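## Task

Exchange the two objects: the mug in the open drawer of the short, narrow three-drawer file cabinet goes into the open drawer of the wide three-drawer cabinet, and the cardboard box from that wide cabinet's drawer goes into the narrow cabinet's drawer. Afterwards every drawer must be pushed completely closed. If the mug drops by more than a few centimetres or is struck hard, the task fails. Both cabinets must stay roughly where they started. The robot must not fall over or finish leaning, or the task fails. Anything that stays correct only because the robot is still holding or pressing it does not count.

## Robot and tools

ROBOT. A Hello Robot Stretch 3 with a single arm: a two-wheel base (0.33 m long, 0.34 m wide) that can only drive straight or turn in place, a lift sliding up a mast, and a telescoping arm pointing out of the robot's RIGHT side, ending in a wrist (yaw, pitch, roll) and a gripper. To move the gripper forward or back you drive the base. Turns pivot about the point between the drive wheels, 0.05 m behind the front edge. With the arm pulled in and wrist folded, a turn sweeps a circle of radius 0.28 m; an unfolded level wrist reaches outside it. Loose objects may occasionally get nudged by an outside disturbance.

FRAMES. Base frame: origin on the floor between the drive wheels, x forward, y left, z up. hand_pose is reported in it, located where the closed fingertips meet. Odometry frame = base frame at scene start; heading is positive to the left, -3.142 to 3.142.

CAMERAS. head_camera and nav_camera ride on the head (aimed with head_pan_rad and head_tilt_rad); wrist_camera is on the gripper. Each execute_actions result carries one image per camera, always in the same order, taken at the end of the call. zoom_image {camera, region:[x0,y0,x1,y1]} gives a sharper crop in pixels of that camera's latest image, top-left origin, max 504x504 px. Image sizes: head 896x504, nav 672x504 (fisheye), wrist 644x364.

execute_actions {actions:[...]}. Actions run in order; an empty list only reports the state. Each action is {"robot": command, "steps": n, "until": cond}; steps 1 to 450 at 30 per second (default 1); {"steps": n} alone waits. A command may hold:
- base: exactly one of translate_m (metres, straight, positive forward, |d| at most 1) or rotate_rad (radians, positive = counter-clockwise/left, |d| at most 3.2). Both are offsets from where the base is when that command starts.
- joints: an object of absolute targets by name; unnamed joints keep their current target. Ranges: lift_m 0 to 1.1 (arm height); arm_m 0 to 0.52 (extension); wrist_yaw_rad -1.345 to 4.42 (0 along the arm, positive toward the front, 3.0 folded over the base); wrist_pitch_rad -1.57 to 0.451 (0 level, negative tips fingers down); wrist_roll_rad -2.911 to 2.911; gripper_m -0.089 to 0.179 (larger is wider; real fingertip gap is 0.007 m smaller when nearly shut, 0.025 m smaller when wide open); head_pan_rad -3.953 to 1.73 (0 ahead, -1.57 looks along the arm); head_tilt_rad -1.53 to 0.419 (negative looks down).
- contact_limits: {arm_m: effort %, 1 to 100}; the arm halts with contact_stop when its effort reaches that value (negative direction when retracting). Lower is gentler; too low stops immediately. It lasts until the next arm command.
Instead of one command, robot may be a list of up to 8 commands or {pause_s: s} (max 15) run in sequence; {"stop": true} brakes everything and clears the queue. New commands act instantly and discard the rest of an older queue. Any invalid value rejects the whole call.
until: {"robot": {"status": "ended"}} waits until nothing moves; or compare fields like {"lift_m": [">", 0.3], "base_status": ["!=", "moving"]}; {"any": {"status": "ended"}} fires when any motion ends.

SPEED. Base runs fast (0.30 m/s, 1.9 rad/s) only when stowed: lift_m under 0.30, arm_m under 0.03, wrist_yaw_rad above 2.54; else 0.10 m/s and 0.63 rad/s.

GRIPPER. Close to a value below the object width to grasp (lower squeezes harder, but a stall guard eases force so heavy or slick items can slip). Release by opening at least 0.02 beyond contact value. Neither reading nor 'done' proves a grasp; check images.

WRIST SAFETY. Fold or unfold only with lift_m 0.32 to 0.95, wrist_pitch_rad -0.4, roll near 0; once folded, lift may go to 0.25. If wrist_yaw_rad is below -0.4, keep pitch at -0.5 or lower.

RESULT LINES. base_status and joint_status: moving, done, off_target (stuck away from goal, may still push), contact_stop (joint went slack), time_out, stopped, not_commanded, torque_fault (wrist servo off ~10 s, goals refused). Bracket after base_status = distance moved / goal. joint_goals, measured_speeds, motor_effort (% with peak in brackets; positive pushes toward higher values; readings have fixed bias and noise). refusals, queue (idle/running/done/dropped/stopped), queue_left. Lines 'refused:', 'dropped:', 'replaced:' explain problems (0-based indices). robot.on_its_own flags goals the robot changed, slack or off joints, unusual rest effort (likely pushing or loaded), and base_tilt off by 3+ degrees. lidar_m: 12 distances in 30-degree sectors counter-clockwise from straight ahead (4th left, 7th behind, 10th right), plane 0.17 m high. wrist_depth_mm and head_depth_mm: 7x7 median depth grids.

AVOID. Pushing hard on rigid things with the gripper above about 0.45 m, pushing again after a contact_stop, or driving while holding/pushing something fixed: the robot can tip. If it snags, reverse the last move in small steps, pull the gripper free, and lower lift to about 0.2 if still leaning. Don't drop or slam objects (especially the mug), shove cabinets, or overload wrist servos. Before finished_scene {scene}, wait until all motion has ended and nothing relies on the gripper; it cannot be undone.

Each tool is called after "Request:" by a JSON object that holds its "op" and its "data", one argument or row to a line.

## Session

Request:
{"op": "execute_actions", "data": {
  "actions": [
    {"robot":{"joints":{"head_pan_rad":0.0,"head_tilt_rad":-0.6}},"steps":100,"until":{"robot":{"status":"ended"}}}
  ]
}}

Request:
{"op": "execute_actions", "data": {
  "actions": [
    {"robot":{"joints":{"head_pan_rad":1.6}},"steps":100,"until":{"robot":{"status":"ended"}}}
  ]
}}

Request:
{"op": "execute_actions", "data": {
  "actions": [
    {"robot":{"joints":{"head_pan_rad":-1.6}},"steps":100,"until":{"robot":{"status":"ended"}}}
  ]
}}

Request:
{"op": "execute_actions", "data": {
  "actions": [
    {"robot":{"joints":{"head_pan_rad":-3.2}},"steps":100,"until":{"robot":{"status":"ended"}}}
  ]
}}

Scene clock: 0.90 s.
robot.base_odometry: x=+0.000 y=+0.000 heading=+0.000 (m, m, rad; robot's odometry frame)
robot.turned_by_wheels: +0.000 (rad since the last result)
robot.turned_by_imu: +0.000 (rad since the last result)
robot.base_tilt: forward=+0.7 right=+0.9 (deg)
robot.lidar_m: 2.13 1.61 2.51 2.64 3.05 1.87 1.64 1.17 1.37 1.73 1.74 2.05
robot.head_depth_mm: 2026 2236 2486 2686 2024 1632 1356 / 2010 2179 2419 2561 2020 1623 1354 / 1935 2131 2347 2524 2003 1611 1347 / 1903 2090 2292 2485 1995 1601 1336 / 1871 2034 2245 2418 1983 1592 1332 / 1826 1975 2173 2350 1963 1584 1333 / 1796 1934 2120 2314 1952 1564 1319
robot.base_status: not_commanded
robot.joint_positions: lift_m=+0.358 arm_m=+0.000 wrist_yaw_rad=+2.848 wrist_pitch_rad=-0.614 wrist_roll_rad=+0.008 gripper_m=+0.037 head_pan_rad=+0.007 head_tilt_rad=-0.592
robot.joint_goals: lift_m=+0.358 arm_m=+0.000 wrist_yaw_rad=+2.848 wrist_pitch_rad=-0.614 wrist_roll_rad=+0.008 gripper_m=+0.037 head_pan_rad=+0.000 head_tilt_rad=-0.600
robot.joint_status: lift_m=not_commanded arm_m=not_commanded wrist_yaw_rad=not_commanded wrist_pitch_rad=not_commanded wrist_roll_rad=not_commanded gripper_m=not_commanded head_pan_rad=done head_tilt_rad=done
robot.measured_speeds: translate_m=+0.000 rotate_rad=+0.000 lift_m=+0.000 arm_m=+0.000 wrist_yaw_rad=+0.000 wrist_pitch_rad=+0.000 wrist_roll_rad=+0.000 head_pan_rad=+0.000 head_tilt_rad=+0.000
robot: refusals=0 queue=done queue_left=0
robot.motor_effort: left_wheel=+0(1) right_wheel=+0(0) lift_m=+39(38) arm_m=-2(1) wrist_yaw_rad=+1(1) wrist_pitch_rad=+4(4) wrist_roll_rad=+0(0) gripper_m=+0(0) head_pan_rad=-4(6) head_tilt_rad=-5(41) (%)
robot.hand_pose: x=+0.0354 y=+0.0427 z=+0.3290 quat_wxyz=(+0.311, +0.700, +0.112, +0.633) (m; robot's base frame)
robot.wrist_depth_mm: - - - - - - - / - - - - 992 - 996 / 838 848 828 826 830 808 788 / 712 - 698 689 679 685 680 / 614 597 611 602 608 593 581 / 546 548 - 524 - 509 507 / 491 - - 464 460 461 457
pictures: head_camera (sideways: a quarter turn clockwise sets it upright), nav_camera (sideways: a quarter turn counterclockwise sets it upright), wrist_camera
Images, in order (width x height): head_camera 896x504, nav_camera 672x504, wrist_camera 644x364.

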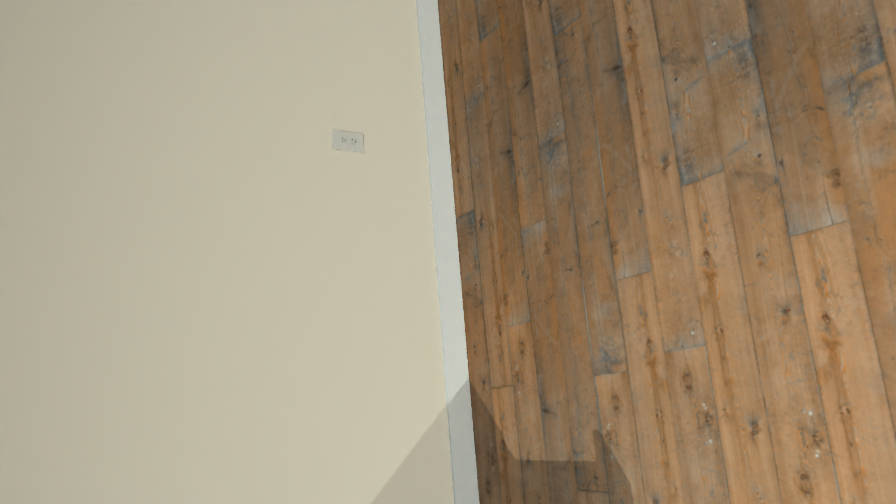

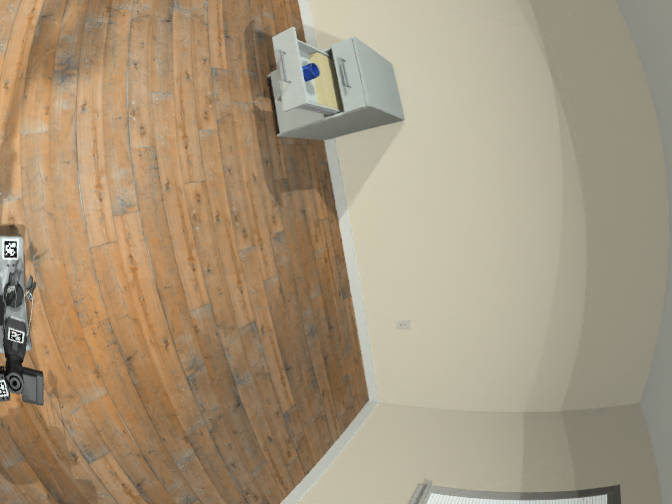

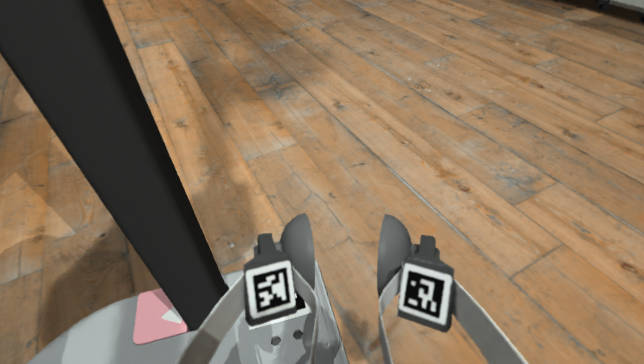

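Scene clock: 2.27 s.
robot.base_odometry: x=+0.000 y=+0.000 heading=+0.000 (m, m, rad; robot's odometry frame)
robot.turned_by_wheels: +0.000 (rad since the last result)
robot.turned_by_imu: +0.000 (rad since the last result)
robot.base_tilt: forward=+0.6 right=+0.9 (deg)
robot.lidar_m: 2.13 1.61 2.51 2.64 3.06 1.87 1.64 1.17 1.36 1.73 1.74 2.03
robot.head_depth_mm: 2909 3087 3538 2692 2039 1631 1353 / 2849 3012 3433 2657 2030 1629 1348 / 2824 2953 3344 2644 2010 1614 1345 / 2726 2900 3247 2619 1985 1597 1339 / 2684 2905 3240 2590 1967 1601 1333 / 2639 2895 3128 2566 1959 1582 1327 / 2580 2811 3069 2562 1942 1572 1314
robot.base_status: not_commanded
robot.joint_positions: lift_m=+0.358 arm_m=+0.000 wrist_yaw_rad=+2.848 wrist_pitch_rad=-0.614 wrist_roll_rad=+0.008 gripper_m=+0.037 head_pan_rad=+1.593 head_tilt_rad=-0.592
robot.joint_goals: lift_m=+0.358 arm_m=+0.000 wrist_yaw_rad=+2.848 wrist_pitch_rad=-0.614 wrist_roll_rad=+0.008 gripper_m=+0.037 head_pan_rad=+1.600 head_tilt_rad=-0.600
robot.joint_status: lift_m=not_commanded arm_m=not_commanded wrist_yaw_rad=not_commanded wrist_pitch_rad=not_commanded wrist_roll_rad=not_commanded gripper_m=not_commanded head_pan_rad=done head_tilt_rad=done
robot.measured_speeds: translate_m=+0.000 rotate_rad=+0.000 lift_m=+0.000 arm_m=+0.000 wrist_yaw_rad=+0.000 wrist_pitch_rad=+0.000 wrist_roll_rad=+0.000 head_pan_rad=+0.000 head_tilt_rad=+0.000
robot: refusals=0 queue=done queue_left=0
robot.motor_effort: left_wheel=-1(1) right_wheel=+0(0) lift_m=+38(38) arm_m=-1(1) wrist_yaw_rad=+0(1) wrist_pitch_rad=+4(4) wrist_roll_rad=+0(0) gripper_m=+0(0) head_pan_rad=+4(43) head_tilt_rad=-5(4) (%)
robot.hand_pose: x=+0.0354 y=+0.0427 z=+0.3290 quat_wxyz=(+0.311, +0.700, +0.112, +0.633) (m; robot's base frame)
robot.wrist_depth_mm: - - - - - - - / - - - - - - - / 809 872 831 835 814 806 804 / 727 - 708 690 692 691 667 / 608 601 619 610 614 578 580 / 548 544 - 526 - 521 512 / 484 - - 464 462 460 461
pictures: head_camera (sideways: a quarter turn clockwise sets it upright), nav_camera (sideways: a quarter turn counterclockwise sets it upright), wrist_camera
Images, in order (width x height): head_camera 896x504, nav_camera 672x504, wrist_camera 644x364.

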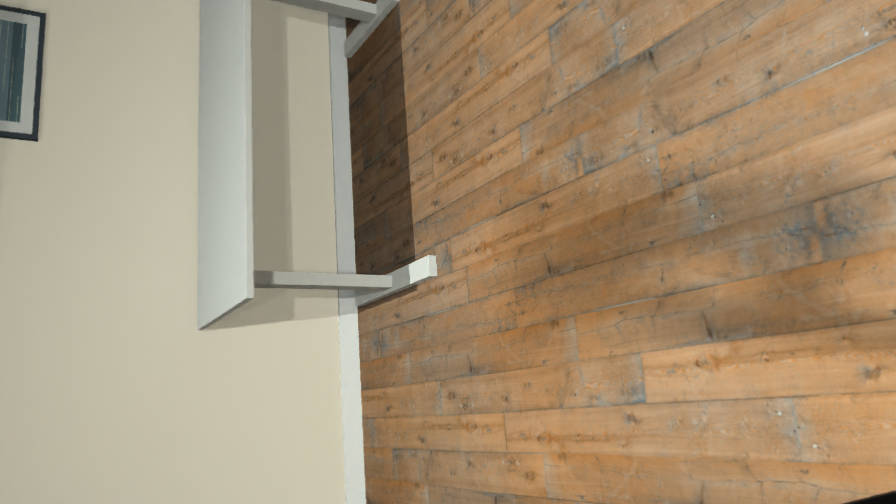

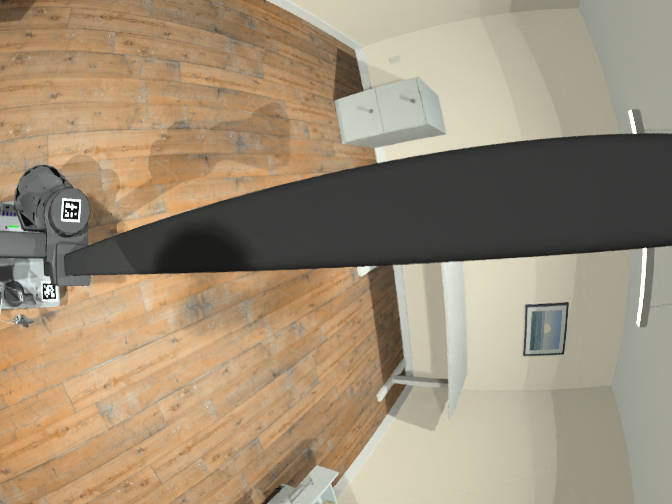

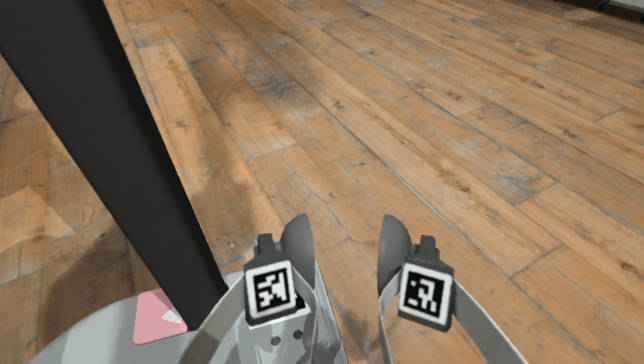

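Scene clock: 4.33 s.
robot.base_odometry: x=+0.000 y=+0.000 heading=+0.000 (m, m, rad; robot's odometry frame)
robot.turned_by_wheels: +0.000 (rad since the last result)
robot.turned_by_imu: +0.000 (rad since the last result)
robot.base_tilt: forward=+0.7 right=+1.0 (deg)
robot.lidar_m: 2.13 1.61 2.51 2.63 3.04 1.87 1.65 1.18 1.36 1.73 1.74 2.04
robot.head_depth_mm: 1657 1837 2038 2284 1962 1633 1355 / 1613 1779 1974 2206 2017 1625 1352 / 1575 1732 1921 2147 2014 1608 1343 / 1541 1674 1872 2044 1990 1601 1339 / 1520 1664 1820 2027 1988 1587 1335 / 1480 1606 1774 1964 1964 1585 1323 / 1448 1571 1721 1898 1935 1576 1318
robot.base_status: not_commanded
robot.joint_positions: lift_m=+0.358 arm_m=+0.000 wrist_yaw_rad=+2.848 wrist_pitch_rad=-0.614 wrist_roll_rad=+0.008 gripper_m=+0.037 head_pan_rad=-1.593 head_tilt_rad=-0.593
robot.joint_goals: lift_m=+0.358 arm_m=+0.000 wrist_yaw_rad=+2.848 wrist_pitch_rad=-0.614 wrist_roll_rad=+0.008 gripper_m=+0.037 head_pan_rad=-1.600 head_tilt_rad=-0.600
robot.joint_status: lift_m=not_commanded arm_m=not_commanded wrist_yaw_rad=not_commanded wrist_pitch_rad=not_commanded wrist_roll_rad=not_commanded gripper_m=not_commanded head_pan_rad=done head_tilt_rad=done
robot.measured_speeds: translate_m=+0.000 rotate_rad=+0.000 lift_m=+0.000 arm_m=+0.000 wrist_yaw_rad=+0.000 wrist_pitch_rad=+0.000 wrist_roll_rad=+0.000 head_pan_rad=+0.000 head_tilt_rad=+0.000
robot: refusals=0 queue=done queue_left=0
robot.motor_effort: left_wheel=-1(1) right_wheel=-1(0) lift_m=+37(39) arm_m=-1(1) wrist_yaw_rad=+0(1) wrist_pitch_rad=+4(4) wrist_roll_rad=+0(0) gripper_m=+0(0) head_pan_rad=-4(43) head_tilt_rad=-5(4) (%)
robot.hand_pose: x=+0.0354 y=+0.0427 z=+0.3290 quat_wxyz=(+0.311, +0.700, +0.112, +0.633) (m; robot's base frame)
robot.wrist_depth_mm: - - - - - - - / - - - - - - 956 / 834 860 861 830 817 797 783 / 714 - 701 694 679 672 662 / 624 598 615 609 609 580 575 / 539 541 - 531 - 520 510 / 492 - - 467 466 462 457
pictures: head_camera (sideways: a quarter turn clockwise sets it upright), nav_camera (sideways: a quarter turn counterclockwise sets it upright), wrist_camera
Images, in order (width x height): head_camera 896x504, nav_camera 672x504, wrist_camera 644x364.

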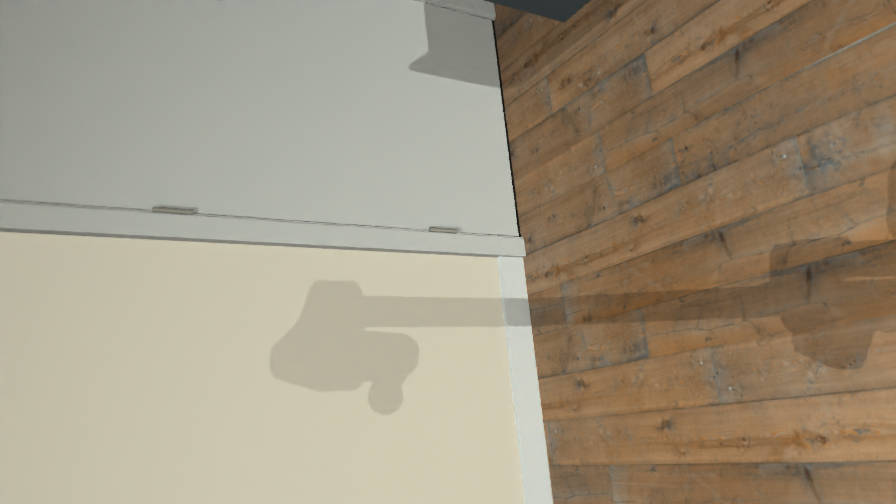

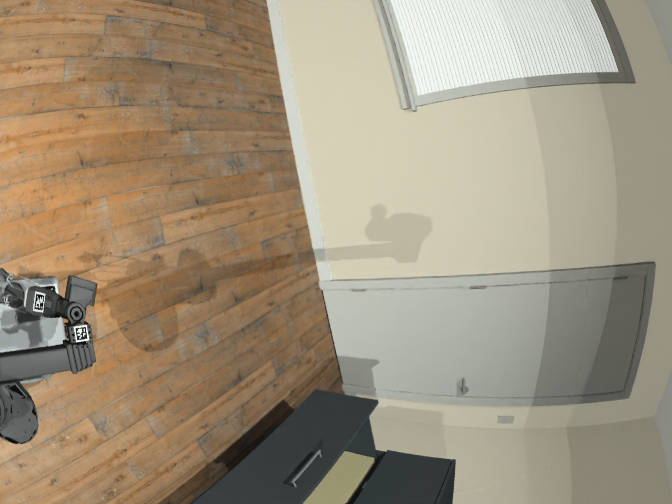

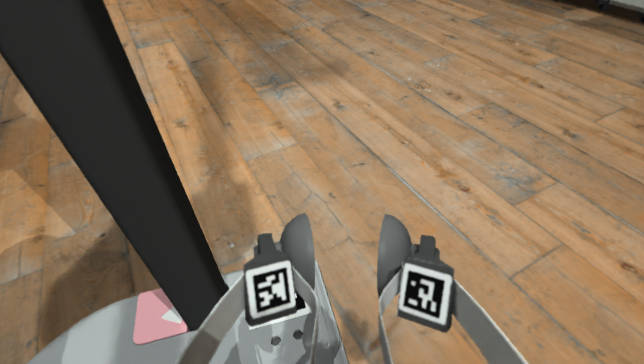

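Scene clock: 5.70 s.
robot.base_odometry: x=+0.000 y=+0.000 heading=+0.000 (m, m, rad; robot's odometry frame)
robot.turned_by_wheels: +0.000 (rad since the last result)
robot.turned_by_imu: +0.000 (rad since the last result)
robot.base_tilt: forward=+0.7 right=+1.0 (deg)
robot.lidar_m: 2.13 1.61 2.50 2.64 3.06 1.87 1.64 1.18 1.37 1.74 1.74 2.04
robot.head_depth_mm: 1620 1780 1993 2256 2032 1630 1356 / 1571 1735 1915 2165 2010 1624 1350 / 1525 1678 1870 2079 2000 1599 1349 / 1490 1621 1800 1985 1991 1593 1338 / 1451 1584 1733 1924 1962 1582 1329 / 1408 1532 1692 1866 1960 1579 1327 / 1373 1496 1632 1799 1883 1537 1318
robot.base_status: not_commanded
robot.joint_positions: lift_m=+0.358 arm_m=+0.000 wrist_yaw_rad=+2.848 wrist_pitch_rad=-0.614 wrist_roll_rad=+0.008 gripper_m=+0.037 head_pan_rad=-3.193 head_tilt_rad=-0.593
robot.joint_goals: lift_m=+0.358 arm_m=+0.000 wrist_yaw_rad=+2.848 wrist_pitch_rad=-0.614 wrist_roll_rad=+0.008 gripper_m=+0.037 head_pan_rad=-3.200 head_tilt_rad=-0.600
robot.joint_status: lift_m=not_commanded arm_m=not_commanded wrist_yaw_rad=not_commanded wrist_pitch_rad=not_commanded wrist_roll_rad=not_commanded gripper_m=not_commanded head_pan_rad=done head_tilt_rad=done
robot.measured_speeds: translate_m=+0.000 rotate_rad=+0.000 lift_m=+0.000 arm_m=+0.000 wrist_yaw_rad=+0.000 wrist_pitch_rad=+0.000 wrist_roll_rad=+0.000 head_pan_rad=+0.000 head_tilt_rad=+0.000
robot: refusals=0 queue=done queue_left=0
robot.motor_effort: left_wheel=+0(1) right_wheel=+0(0) lift_m=+38(38) arm_m=-1(1) wrist_yaw_rad=+0(1) wrist_pitch_rad=+4(4) wrist_roll_rad=+0(0) gripper_m=+0(0) head_pan_rad=-3(43) head_tilt_rad=-5(5) (%)
robot.hand_pose: x=+0.0354 y=+0.0427 z=+0.3290 quat_wxyz=(+0.311, +0.700, +0.112, +0.633) (m; robot's base frame)
robot.wrist_depth_mm: - - - - - - - / - - - - - 989 987 / 842 869 846 825 813 821 786 / 731 - 705 692 672 669 666 / 614 594 607 601 598 587 585 / 534 539 - 524 - 517 511 / 486 - - 471 456 460 456
pictures: head_camera (sideways: a quarter turn clockwise sets it upright), nav_camera (sideways: a quarter turn counterclockwise sets it upright), wrist_camera
Images, in order (width x height): head_camera 896x504, nav_camera 672x504, wrist_camera 644x364.

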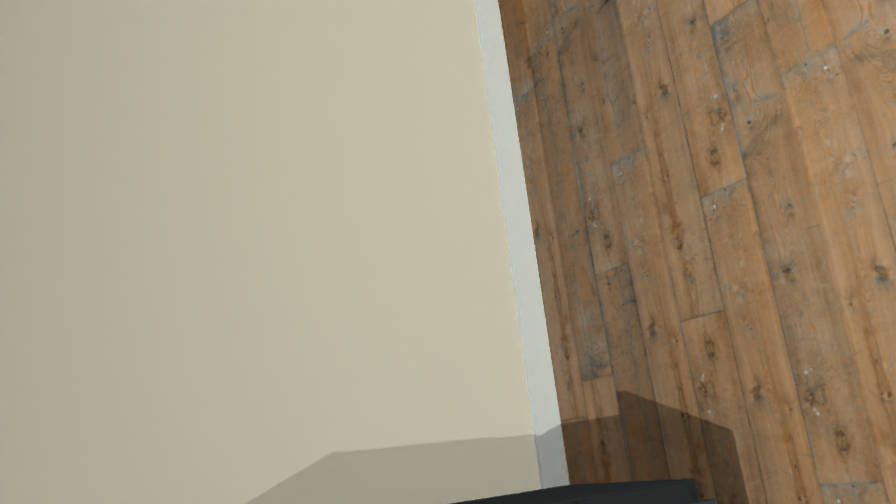

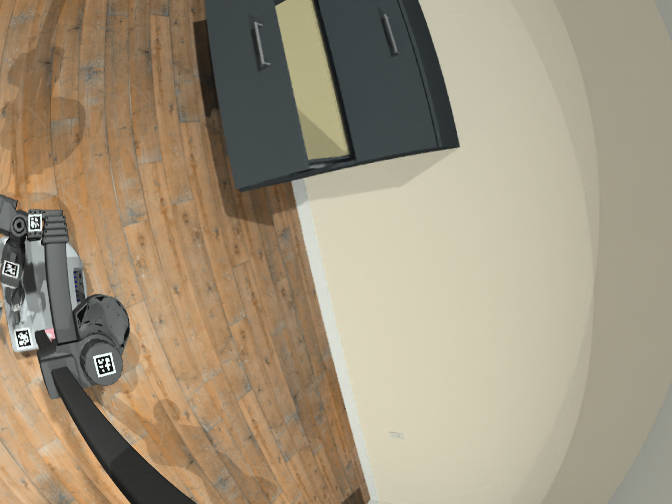

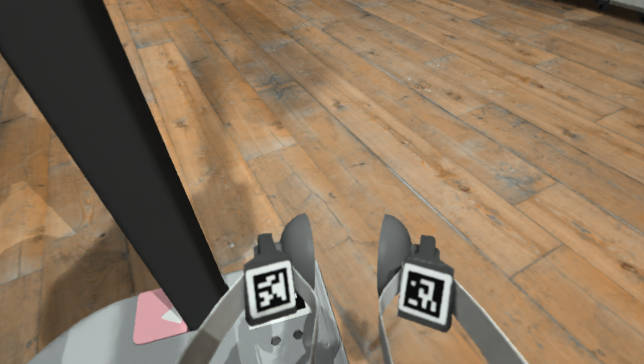

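Request:
{"op": "execute_actions", "data": {
  "actions": [
    {"robot":[{"joints":{"wrist_pitch_rad":-0.4,"lift_m":0.29,"head_pan_rad":-1.57,"head_tilt_rad":-1.0}},{"base":{"rotate_rad":0.861}},{"base":{"translate_m":1.0}},{"base":{"rotate_rad":0.945}},{"joints":{"lift_m":0.75}},{"joints":{"wrist_yaw_rad":0.9,"gripper_m":0.15}},{"joints":{"wrist_yaw_rad":0,"wrist_pitch_rad":-1.5}}],"steps":450,"until":{"robot":{"status":"ended"}}},
    {"steps":300,"until":{"robot":{"status":"ended"}}}
  ]
}}

Scene clock: 37.00 s.
robot.base_odometry: x=+0.652 y=+0.758 heading=+1.806 (m, m, rad; robot's odometry frame)
robot.turned_by_wheels: +1.806 (rad since the last result)
robot.turned_by_imu: +1.801 (rad since the last result)
robot.base_tilt: forward=+0.7 right=+0.8 (deg)
robot.lidar_m: 2.01 2.21 2.55 2.46 2.16 2.42 2.32 1.87 1.37 0.72 0.75 1.86
robot.head_depth_mm: 1229 1446 1735 1651 1439 - - / 1233 1442 1722 1635 1433 - - / 1240 1407 1629 1610 1432 - - / 1230 1102 973 1071 973 - - / 1237 1095 968 1070 968 1247 1122 / 1227 1089 960 1067 964 1239 1134 / 1238 1152 955 1081 959 1238 1129
robot.base_status: done (rotate_rad +0.9449 of +0.9450)
robot.joint_positions: lift_m=+0.749 arm_m=+0.000 wrist_yaw_rad=+0.003 wrist_pitch_rad=-1.495 wrist_roll_rad=+0.008 gripper_m=+0.150 head_pan_rad=-1.577 head_tilt_rad=-0.988
robot.joint_goals: lift_m=+0.750 arm_m=+0.000 wrist_yaw_rad=+0.000 wrist_pitch_rad=-1.500 wrist_roll_rad=+0.008 gripper_m=+0.150 head_pan_rad=-1.570 head_tilt_rad=-1.000
robot.joint_status: lift_m=done arm_m=not_commanded wrist_yaw_rad=done wrist_pitch_rad=done wrist_roll_rad=not_commanded gripper_m=done head_pan_rad=done head_tilt_rad=done
robot.measured_speeds: translate_m=+0.000 rotate_rad=+0.000 lift_m=+0.000 arm_m=+0.000 wrist_yaw_rad=+0.000 wrist_pitch_rad=+0.000 wrist_roll_rad=+0.000 head_pan_rad=+0.000 head_tilt_rad=+0.000
robot: refusals=0 queue=done queue_left=0
robot.motor_effort: left_wheel=-1(7) right_wheel=+1(5) lift_m=+51(54) arm_m=-1(1) wrist_yaw_rad=-3(4) wrist_pitch_rad=-1(7) wrist_roll_rad=+0(0) gripper_m=+0(84) head_pan_rad=+3(43) head_tilt_rad=-8(39) (%)
robot.hand_pose: x=-0.0216 y=-0.1398 z=+0.6308 quat_wxyz=(+0.517, +0.480, -0.520, -0.482) (m; robot's base frame)
robot.wrist_depth_mm: 828 815 803 791 781 770 767 / 840 823 802 794 770 772 770 / 836 826 830 818 800 796 804 / 845 834 811 830 802 783 789 / 843 869 830 792 - 791 805 / 861 - 828 836 - 798 796 / 873 880 846 862 830 806 797
pictures: head_camera (sideways: a quarter turn clockwise sets it upright), nav_camera (sideways: a quarter turn counterclockwise sets it upright), wrist_camera
Images, in order (width x height): head_camera 896x504, nav_camera 672x504, wrist_camera 644x364.

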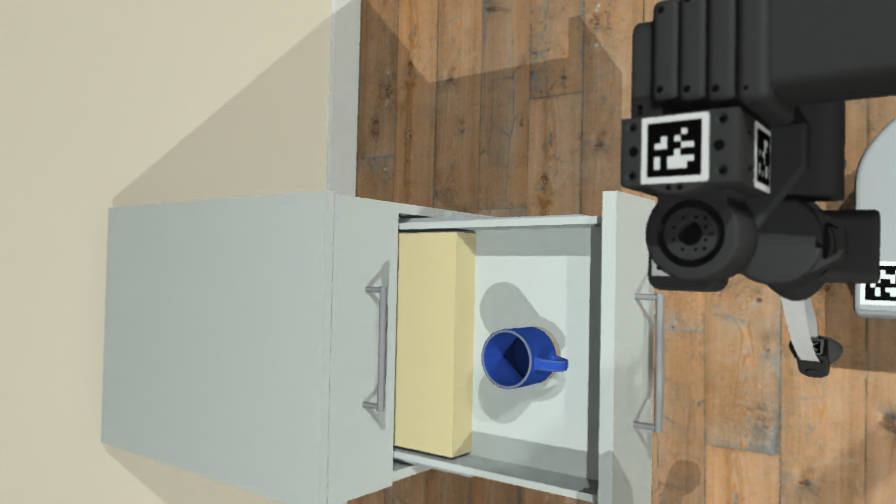

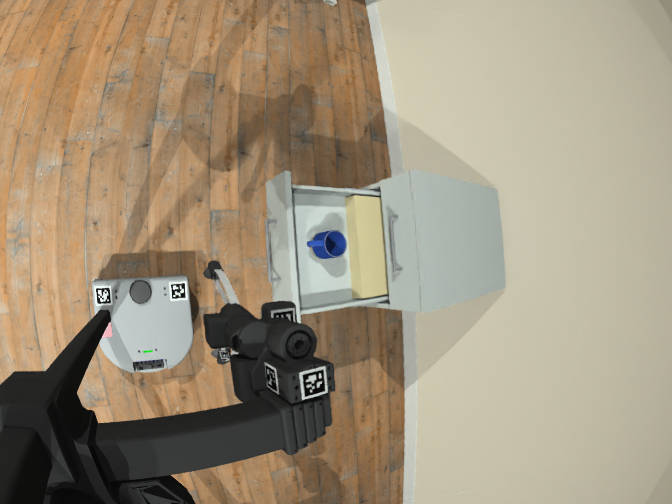

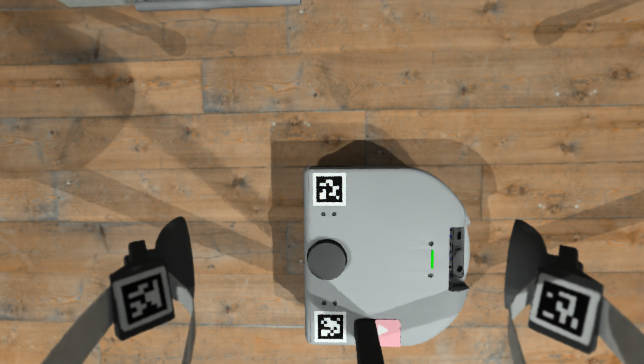

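Request:
{"op": "execute_actions", "data": {
  "actions": [
    {"robot":[{"base":{"translate_m":0.145},"joints":{"arm_m":0.40,"lift_m":0.68}}],"steps":450,"until":{"robot":{"status":"ended"}}}
  ]
}}

Scene clock: 44.37 s.
robot.base_odometry: x=+0.618 y=+0.899 heading=+1.806 (m, m, rad; robot's odometry frame)
robot.turned_by_wheels: +0.000 (rad since the last result)
robot.turned_by_imu: +0.001 (rad since the last result)
robot.base_tilt: forward=+0.5 right=+0.8 (deg)
robot.lidar_m: 1.87 2.09 2.28 2.47 2.47 2.56 2.47 1.87 0.75 0.72 1.36 1.85
robot.head_depth_mm: 1227 1439 1726 1649 1447 1290 1160 / 1232 1346 992 1672 - - - / 1237 1140 - 1067 993 1253 1167 / 1231 1110 - 1070 971 1251 1157 / 1233 1102 964 1067 983 1248 1143 / 1237 1407 1587 1566 1340 1239 1135 / 1233 1440 1719 1603 1408 1249 1131
robot.base_status: done (translate_m +0.1450 of +0.1450)
robot.joint_positions: lift_m=+0.681 arm_m=+0.400 wrist_yaw_rad=+0.001 wrist_pitch_rad=-1.496 wrist_roll_rad=+0.008 gripper_m=+0.150 head_pan_rad=-1.577 head_tilt_rad=-0.988
robot.joint_goals: lift_m=+0.680 arm_m=+0.400 wrist_yaw_rad=+0.000 wrist_pitch_rad=-1.500 wrist_roll_rad=+0.008 gripper_m=+0.150 head_pan_rad=-1.570 head_tilt_rad=-1.000
robot.joint_status: lift_m=done arm_m=done wrist_yaw_rad=done wrist_pitch_rad=done wrist_roll_rad=not_commanded gripper_m=done head_pan_rad=done head_tilt_rad=done
robot.measured_speeds: translate_m=+0.000 rotate_rad=+0.000 lift_m=+0.000 arm_m=+0.000 wrist_yaw_rad=+0.000 wrist_pitch_rad=+0.000 wrist_roll_rad=+0.000 head_pan_rad=+0.000 head_tilt_rad=+0.000
robot: refusals=0 queue=done queue_left=0
robot.motor_effort: left_wheel=-2(2) right_wheel=+1(3) lift_m=+20(52) arm_m=+3(2) wrist_yaw_rad=-2(4) wrist_pitch_rad=-1(2) wrist_roll_rad=+0(0) gripper_m=+0(0) head_pan_rad=+3(4) head_tilt_rad=-7(7) (%)
robot.hand_pose: x=-0.0216 y=-0.5396 z=+0.5619 quat_wxyz=(+0.516, +0.479, -0.520, -0.483) (m; robot's base frame)
robot.wrist_depth_mm: 736 282 281 276 273 271 268 / 753 302 283 287 295 301 289 / 780 326 338 331 329 324 303 / 780 748 341 334 330 324 306 / 765 763 343 330 331 332 309 / 780 - 348 346 340 337 732 / 797 320 349 347 345 338 291
pictures: head_camera (sideways: a quarter turn clockwise sets it upright), nav_camera (sideways: a quarter turn counterclockwise sets it upright), wrist_camera
Images, in order (width x height): head_camera 896x504, nav_camera 672x504, wrist_camera 644x364.

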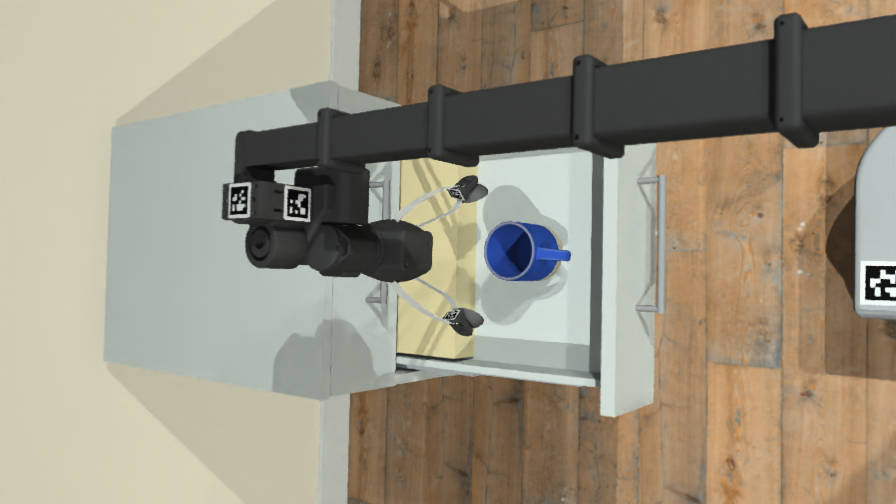

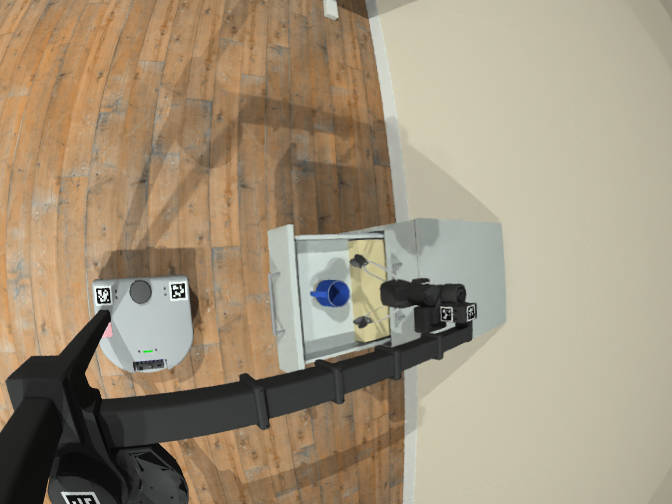

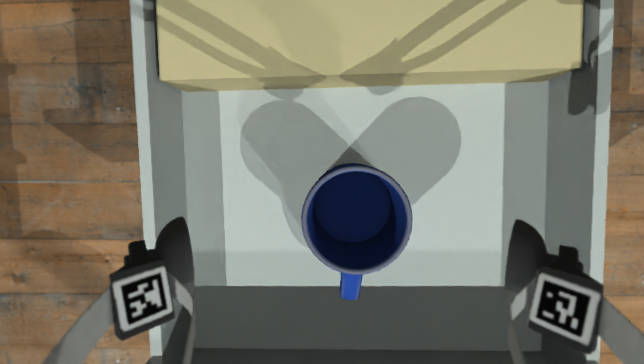

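Request:
{"op": "execute_actions", "data": {
  "actions": [
    {"robot":[{"base":{"translate_m":-0.007},"joints":{"arm_m":0.398,"lift_m":0.565}}],"steps":450,"until":{"robot":{"status":"ended"}}}
  ]
}}

Scene clock: 55.30 s.
robot.base_odometry: x=+0.620 y=+0.893 heading=+1.806 (m, m, rad; robot's odometry frame)
robot.turned_by_wheels: +0.000 (rad since the last result)
robot.turned_by_imu: +0.001 (rad since the last result)
robot.base_tilt: forward=+0.6 right=+0.9 (deg)
robot.lidar_m: 1.88 2.10 2.29 2.46 2.47 2.56 2.46 1.87 0.75 0.72 1.36 1.86
robot.head_depth_mm: 1230 1438 1728 1654 1441 1286 1158 / 1231 1349 985 1610 1440 1270 - / 1233 1115 977 1068 974 1253 1166 / 1238 1105 959 1063 971 1252 1157 / 1233 1098 963 1068 983 1250 1143 / 1235 1371 1002 1542 1035 1244 1137 / 1238 1441 1719 1606 1408 1246 1132
robot.base_status: done (translate_m -0.0070 of -0.0070)
robot.joint_positions: lift_m=+0.566 arm_m=+0.398 wrist_yaw_rad=+0.001 wrist_pitch_rad=-1.496 wrist_roll_rad=+0.008 gripper_m=+0.150 head_pan_rad=-1.577 head_tilt_rad=-0.988
robot.joint_goals: lift_m=+0.565 arm_m=+0.398 wrist_yaw_rad=+0.000 wrist_pitch_rad=-1.500 wrist_roll_rad=+0.008 gripper_m=+0.150 head_pan_rad=-1.570 head_tilt_rad=-1.000
robot.joint_status: lift_m=done arm_m=done wrist_yaw_rad=done wrist_pitch_rad=done wrist_roll_rad=not_commanded gripper_m=done head_pan_rad=done head_tilt_rad=done
robot.measured_speeds: translate_m=+0.000 rotate_rad=+0.000 lift_m=+0.000 arm_m=+0.000 wrist_yaw_rad=+0.000 wrist_pitch_rad=+0.000 wrist_roll_rad=+0.000 head_pan_rad=+0.000 head_tilt_rad=+0.000
robot: refusals=0 queue=done queue_left=0
robot.motor_effort: left_wheel=-2(4) right_wheel=+0(2) lift_m=+19(20) arm_m=-3(4) wrist_yaw_rad=-2(2) wrist_pitch_rad=-1(1) wrist_roll_rad=+0(0) gripper_m=+0(0) head_pan_rad=+3(3) head_tilt_rad=-7(7) (%)
robot.hand_pose: x=-0.0216 y=-0.5383 z=+0.4469 quat_wxyz=(+0.516, +0.479, -0.520, -0.483) (m; robot's base frame)
robot.wrist_depth_mm: 170 171 175 177 180 182 183 / 203 219 217 217 212 210 205 / 200 223 220 216 214 210 209 / 200 224 221 211 215 214 211 / 200 228 227 215 212 216 214 / 199 - 228 197 170 219 216 / - 234 229 153 151 220 219
pictures: head_camera (sideways: a quarter turn clockwise sets it upright), nav_camera (sideways: a quarter turn counterclockwise sets it upright), wrist_camera
Images, in order (width x height): head_camera 896x504, nav_camera 672x504, wrist_camera 644x364.

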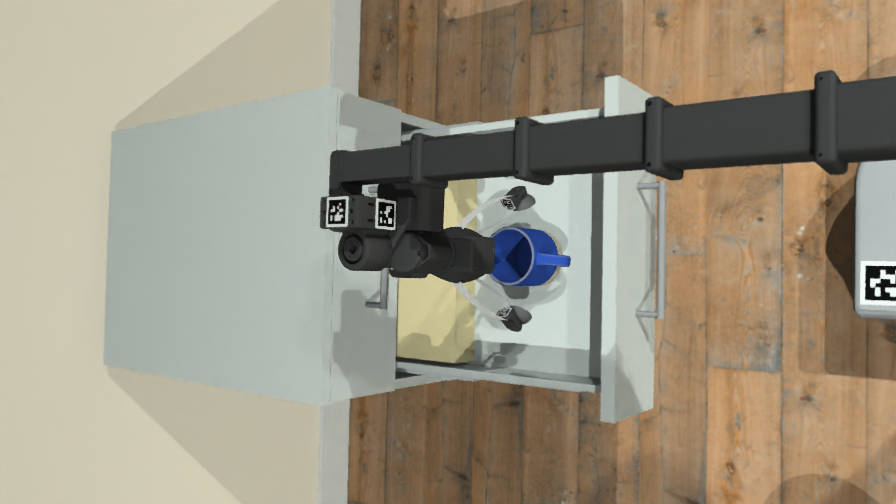

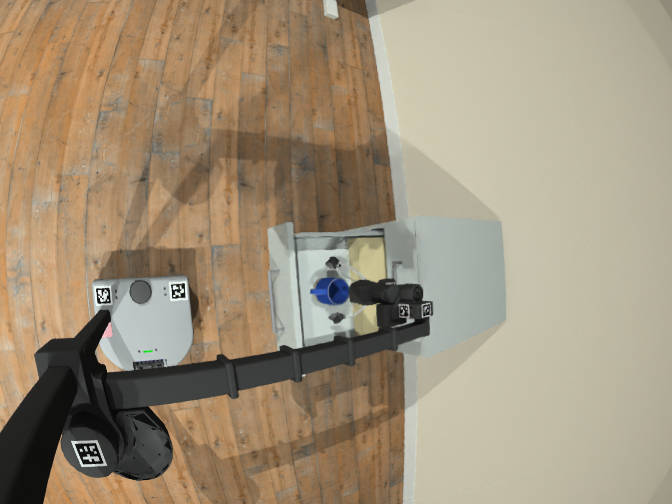

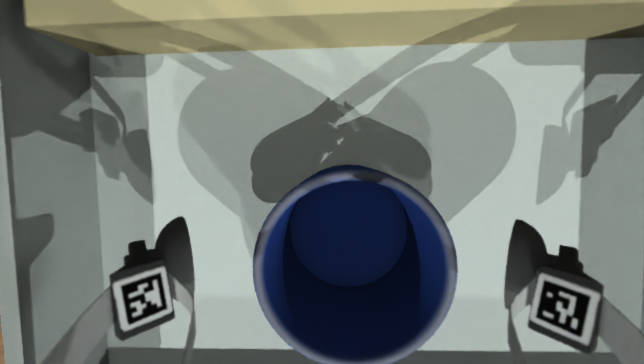

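Request:
{"op": "execute_actions", "data": {
  "actions": [
    {"robot":[{"joints":{"arm_m":0.396,"lift_m":0.553}},{"joints":{"gripper_m":0.015}},{"joints":{"lift_m":0.575}}],"steps":450,"until":{"robot":{"status":"ended"}}}
  ]
}}

Scene clock: 62.17 s.
robot.base_odometry: x=+0.620 y=+0.893 heading=+1.806 (m, m, rad; robot's odometry frame)
robot.turned_by_wheels: +0.000 (rad since the last result)
robot.turned_by_imu: +0.001 (rad since the last result)
robot.base_tilt: forward=+0.7 right=+1.0 (deg)
robot.lidar_m: 1.88 2.10 2.29 2.46 2.47 2.56 2.46 1.87 0.75 0.72 1.36 1.86
robot.head_depth_mm: 1236 1439 1737 1642 1443 1283 1161 / 1229 1345 985 1605 1442 1280 - / 1231 1114 978 1068 991 1256 1162 / 1235 1104 969 1031 967 1251 1162 / 1233 1097 966 1067 983 1243 1141 / 1233 1377 1002 1549 1034 1238 1136 / 1233 1444 1719 1596 1410 1248 1127
robot.base_status: done (translate_m -0.0070 of -0.0070)
robot.joint_positions: lift_m=+0.574 arm_m=+0.396 wrist_yaw_rad=+0.001 wrist_pitch_rad=-1.499 wrist_roll_rad=+0.008 gripper_m=+0.020 head_pan_rad=-1.577 head_tilt_rad=-0.988
robot.joint_goals: lift_m=+0.575 arm_m=+0.396 wrist_yaw_rad=+0.000 wrist_pitch_rad=-1.500 wrist_roll_rad=+0.008 gripper_m=+0.018 head_pan_rad=-1.570 head_tilt_rad=-1.000
robot.joint_status: lift_m=done arm_m=done wrist_yaw_rad=done wrist_pitch_rad=done wrist_roll_rad=not_commanded gripper_m=done head_pan_rad=done head_tilt_rad=done
robot.measured_speeds: translate_m=+0.000 rotate_rad=+0.000 lift_m=+0.000 arm_m=+0.000 wrist_yaw_rad=+0.000 wrist_pitch_rad=+0.000 wrist_roll_rad=+0.000 head_pan_rad=+0.000 head_tilt_rad=+0.000
robot: refusals=0 queue=done queue_left=0
robot.motor_effort: left_wheel=-2(4) right_wheel=+2(3) lift_m=+55(55) arm_m=-4(4) wrist_yaw_rad=-2(2) wrist_pitch_rad=+0(1) wrist_roll_rad=+0(0) gripper_m=-27(100) head_pan_rad=+3(3) head_tilt_rad=-7(7) (%)
robot.hand_pose: x=-0.0216 y=-0.5355 z=+0.4557 quat_wxyz=(+0.516, +0.480, -0.519, -0.484) (m; robot's base frame)
robot.wrist_depth_mm: 178 180 183 185 187 189 192 / 202 229 225 221 220 218 215 / 201 231 227 226 224 219 217 / 200 234 232 203 223 223 220 / 200 235 165 206 200 226 222 / 200 240 147 187 161 225 225 / 204 241 239 146 147 231 226
pictures: head_camera (sideways: a quarter turn clockwise sets it upright), nav_camera (sideways: a quarter turn counterclockwise sets it upright), wrist_camera
Images, in order (width x height): head_camera 896x504, nav_camera 672x504, wrist_camera 644x364.

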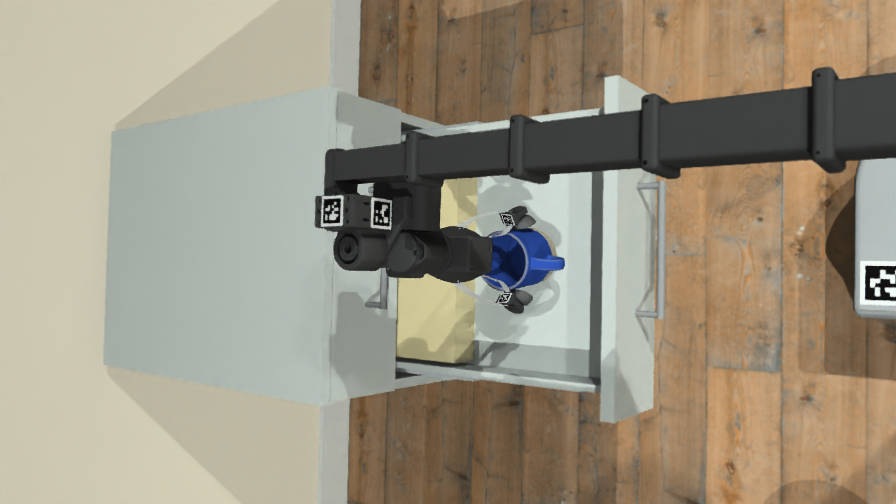

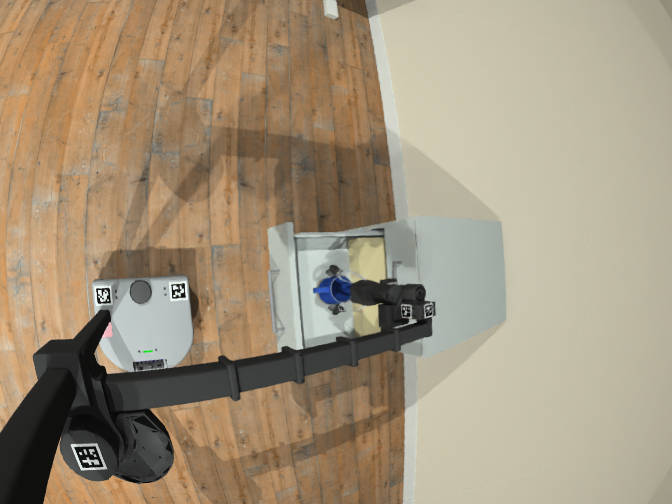

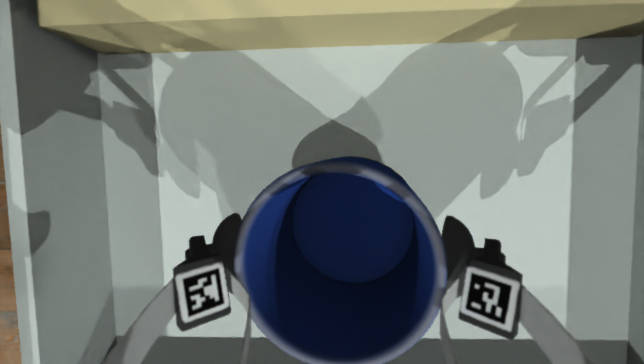

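Request:
{"op": "execute_actions", "data": {
  "actions": []
}}

Scene clock: 65.73 s.
robot.base_odometry: x=+0.620 y=+0.893 heading=+1.806 (m, m, rad; robot's odometry frame)
robot.turned_by_wheels: +0.000 (rad since the last result)
robot.turned_by_imu: +0.001 (rad since the last result)
robot.base_tilt: forward=+0.6 right=+0.9 (deg)
robot.lidar_m: 1.87 2.10 2.28 2.46 2.47 2.55 2.46 1.87 0.75 0.72 1.36 1.85
robot.head_depth_mm: 1231 1441 1731 1645 1437 1286 1154 / 1231 1349 987 1606 1430 1283 - / 1233 1111 973 1067 988 1249 1166 / 1230 1104 968 1027 968 1245 1160 / 1231 1096 963 1069 985 1240 1143 / 1232 1372 997 1540 1035 1243 1137 / 1235 1439 1730 1596 1406 1255 1133
robot.base_status: done (translate_m -0.0070 of -0.0070)
robot.joint_positions: lift_m=+0.574 arm_m=+0.396 wrist_yaw_rad=+0.001 wrist_pitch_rad=-1.499 wrist_roll_rad=+0.008 gripper_m=+0.036 head_pan_rad=-1.577 head_tilt_rad=-0.988
robot.joint_goals: lift_m=+0.575 arm_m=+0.396 wrist_yaw_rad=+0.000 wrist_pitch_rad=-1.500 wrist_roll_rad=+0.008 gripper_m=+0.035 head_pan_rad=-1.570 head_tilt_rad=-1.000
robot.joint_status: lift_m=done arm_m=done wrist_yaw_rad=done wrist_pitch_rad=done wrist_roll_rad=not_commanded gripper_m=done head_pan_rad=done head_tilt_rad=done
robot.measured_speeds: translate_m=+0.000 rotate_rad=+0.000 lift_m=+0.000 arm_m=+0.000 wrist_yaw_rad=+0.000 wrist_pitch_rad=+0.000 wrist_roll_rad=+0.000 head_pan_rad=+0.000 head_tilt_rad=+0.000
robot: refusals=0 queue=done queue_left=0
robot.on_its_own: gripper_m is held at +0.035, not at your +0.015, by its stall guard, which is still easing
robot.motor_effort: left_wheel=-1(1) right_wheel=+0(1) lift_m=+54(55) arm_m=-3(3) wrist_yaw_rad=-1(1) wrist_pitch_rad=+0(0) wrist_roll_rad=+0(0) gripper_m=-21(27) head_pan_rad=+3(3) head_tilt_rad=-6(7) (%)
robot.hand_pose: x=-0.0216 y=-0.5355 z=+0.4557 quat_wxyz=(+0.516, +0.480, -0.519, -0.484) (m; robot's base frame)
robot.wrist_depth_mm: 179 180 183 185 187 189 192 / 202 229 226 224 221 218 215 / 201 231 228 225 222 220 217 / 202 233 232 202 223 221 220 / 201 237 164 207 200 225 222 / 201 238 146 188 164 - 225 / 204 241 241 146 151 231 227
pictures: head_camera (sideways: a quarter turn clockwise sets it upright), nav_camera (sideways: a quarter turn counterclockwise sets it upright), wrist_camera
Images, in order (width x height): head_camera 896x504, nav_camera 672x504, wrist_camera 644x364.

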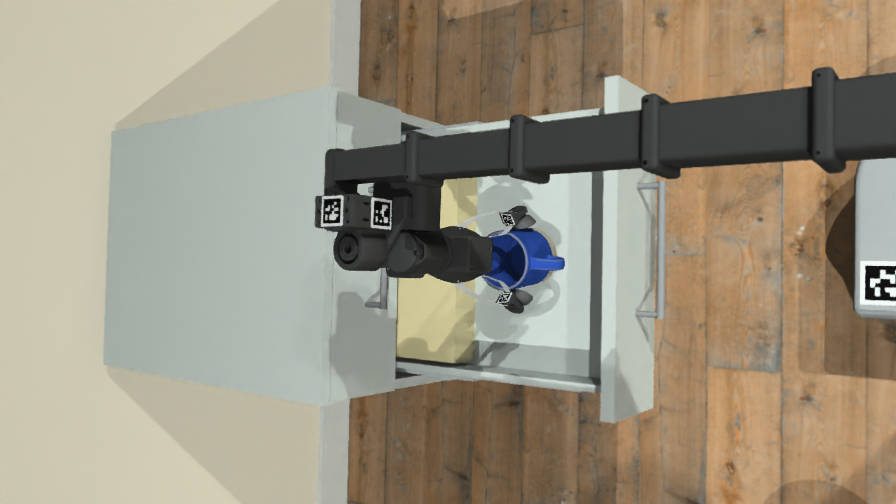

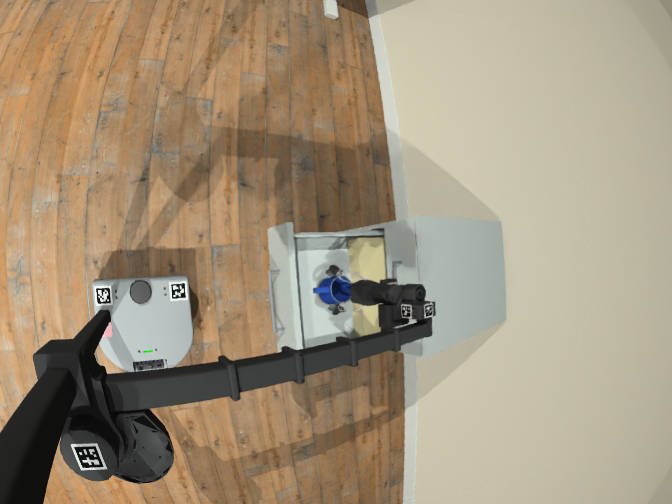

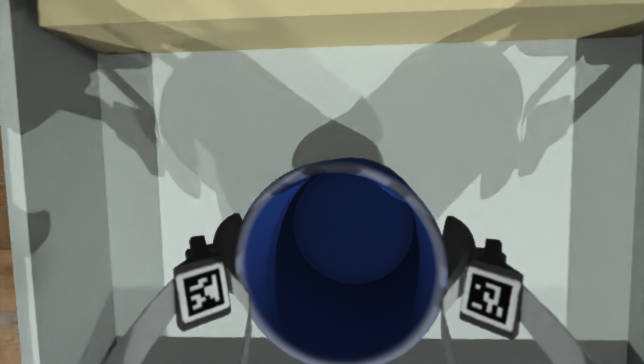

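Request:
{"op": "execute_actions", "data": {
  "actions": []
}}

Scene clock: 70.70 s.
robot.base_odometry: x=+0.620 y=+0.893 heading=+1.806 (m, m, rad; robot's odometry frame)
robot.turned_by_wheels: +0.000 (rad since the last result)
robot.turned_by_imu: +0.001 (rad since the last result)
robot.base_tilt: forward=+0.6 right=+1.0 (deg)
robot.lidar_m: 1.88 2.10 2.29 2.46 2.47 2.55 2.46 1.87 0.75 0.72 1.36 1.85
robot.head_depth_mm: 1232 1439 1735 1650 1443 1285 1159 / 1235 1350 983 1610 1434 1279 - / 1228 1117 974 1067 990 1260 1167 / 1230 1104 967 1062 969 1248 1160 / 1231 1102 966 1064 983 1247 1139 / 1240 1376 998 1549 1031 1247 1139 / 1229 1446 1717 1596 1402 1249 1135
robot.base_status: done (translate_m -0.0070 of -0.0070)
robot.joint_positions: lift_m=+0.574 arm_m=+0.396 wrist_yaw_rad=+0.001 wrist_pitch_rad=-1.499 wrist_roll_rad=+0.008 gripper_m=+0.039 head_pan_rad=-1.577 head_tilt_rad=-0.988
robot.joint_goals: lift_m=+0.575 arm_m=+0.396 wrist_yaw_rad=+0.000 wrist_pitch_rad=-1.500 wrist_roll_rad=+0.008 gripper_m=+0.038 head_pan_rad=-1.570 head_tilt_rad=-1.000
robot.joint_status: lift_m=done arm_m=done wrist_yaw_rad=done wrist_pitch_rad=done wrist_roll_rad=not_commanded gripper_m=done head_pan_rad=done head_tilt_rad=done
robot.measured_speeds: translate_m=+0.000 rotate_rad=+0.000 lift_m=+0.000 arm_m=+0.000 wrist_yaw_rad=+0.000 wrist_pitch_rad=+0.000 wrist_roll_rad=+0.000 head_pan_rad=+0.000 head_tilt_rad=+0.000
robot: refusals=0 queue=done queue_left=0
robot.on_its_own: gripper_m is held at +0.038, not at your +0.015, by its stall guard, which is not easing now
robot.motor_effort: left_wheel=-1(2) right_wheel=+1(1) lift_m=+53(54) arm_m=-3(2) wrist_yaw_rad=-1(1) wrist_pitch_rad=+0(0) wrist_roll_rad=+0(0) gripper_m=-21(22) head_pan_rad=+3(4) head_tilt_rad=-7(7) (%)
robot.hand_pose: x=-0.0216 y=-0.5355 z=+0.4557 quat_wxyz=(+0.516, +0.480, -0.519, -0.484) (m; robot's base frame)
robot.wrist_depth_mm: 178 180 182 185 188 190 192 / 201 228 225 224 220 217 214 / 200 230 228 224 224 218 217 / 201 235 231 203 224 222 219 / 200 237 164 208 201 224 221 / 200 239 146 189 163 - 225 / 203 242 237 146 150 231 227
pictures: head_camera (sideways: a quarter turn clockwise sets it upright), nav_camera (sideways: a quarter turn counterclockwise sets it upright), wrist_camera
Images, in order (width x height): head_camera 896x504, nav_camera 672x504, wrist_camera 644x364.

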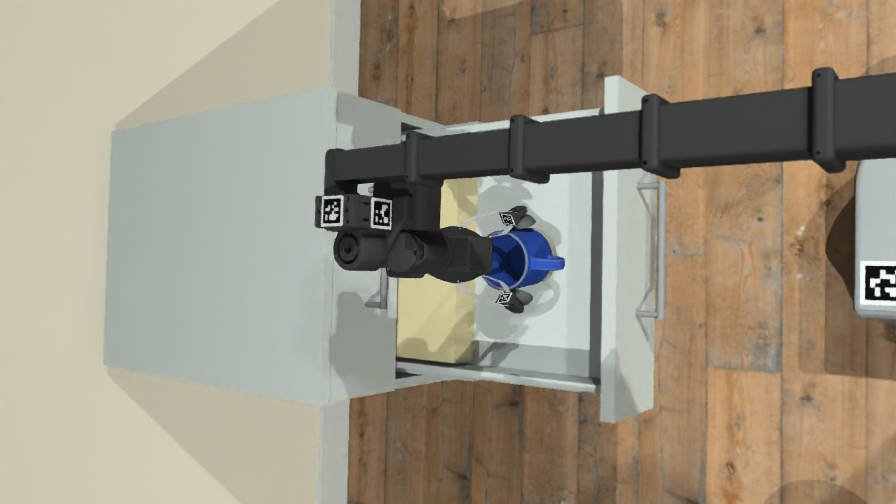

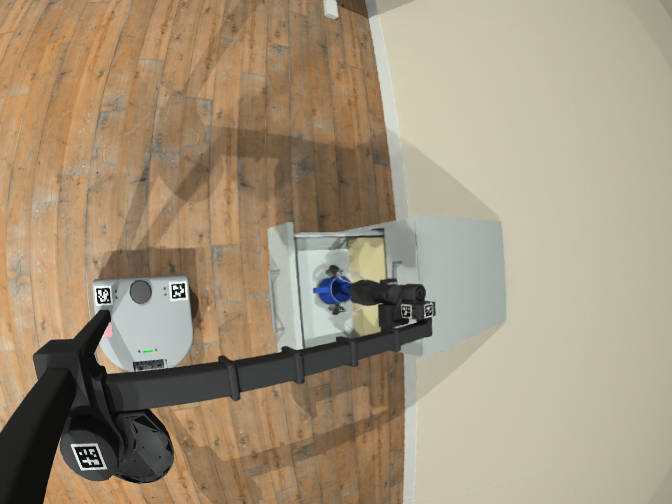

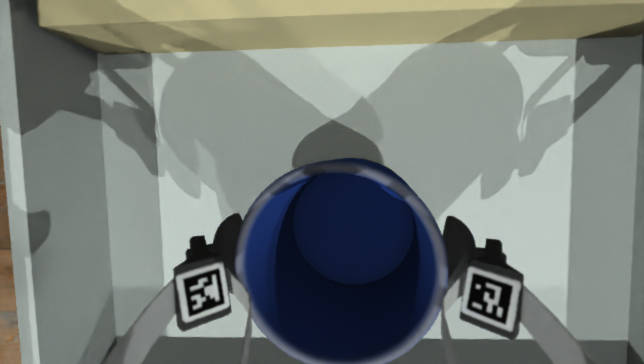

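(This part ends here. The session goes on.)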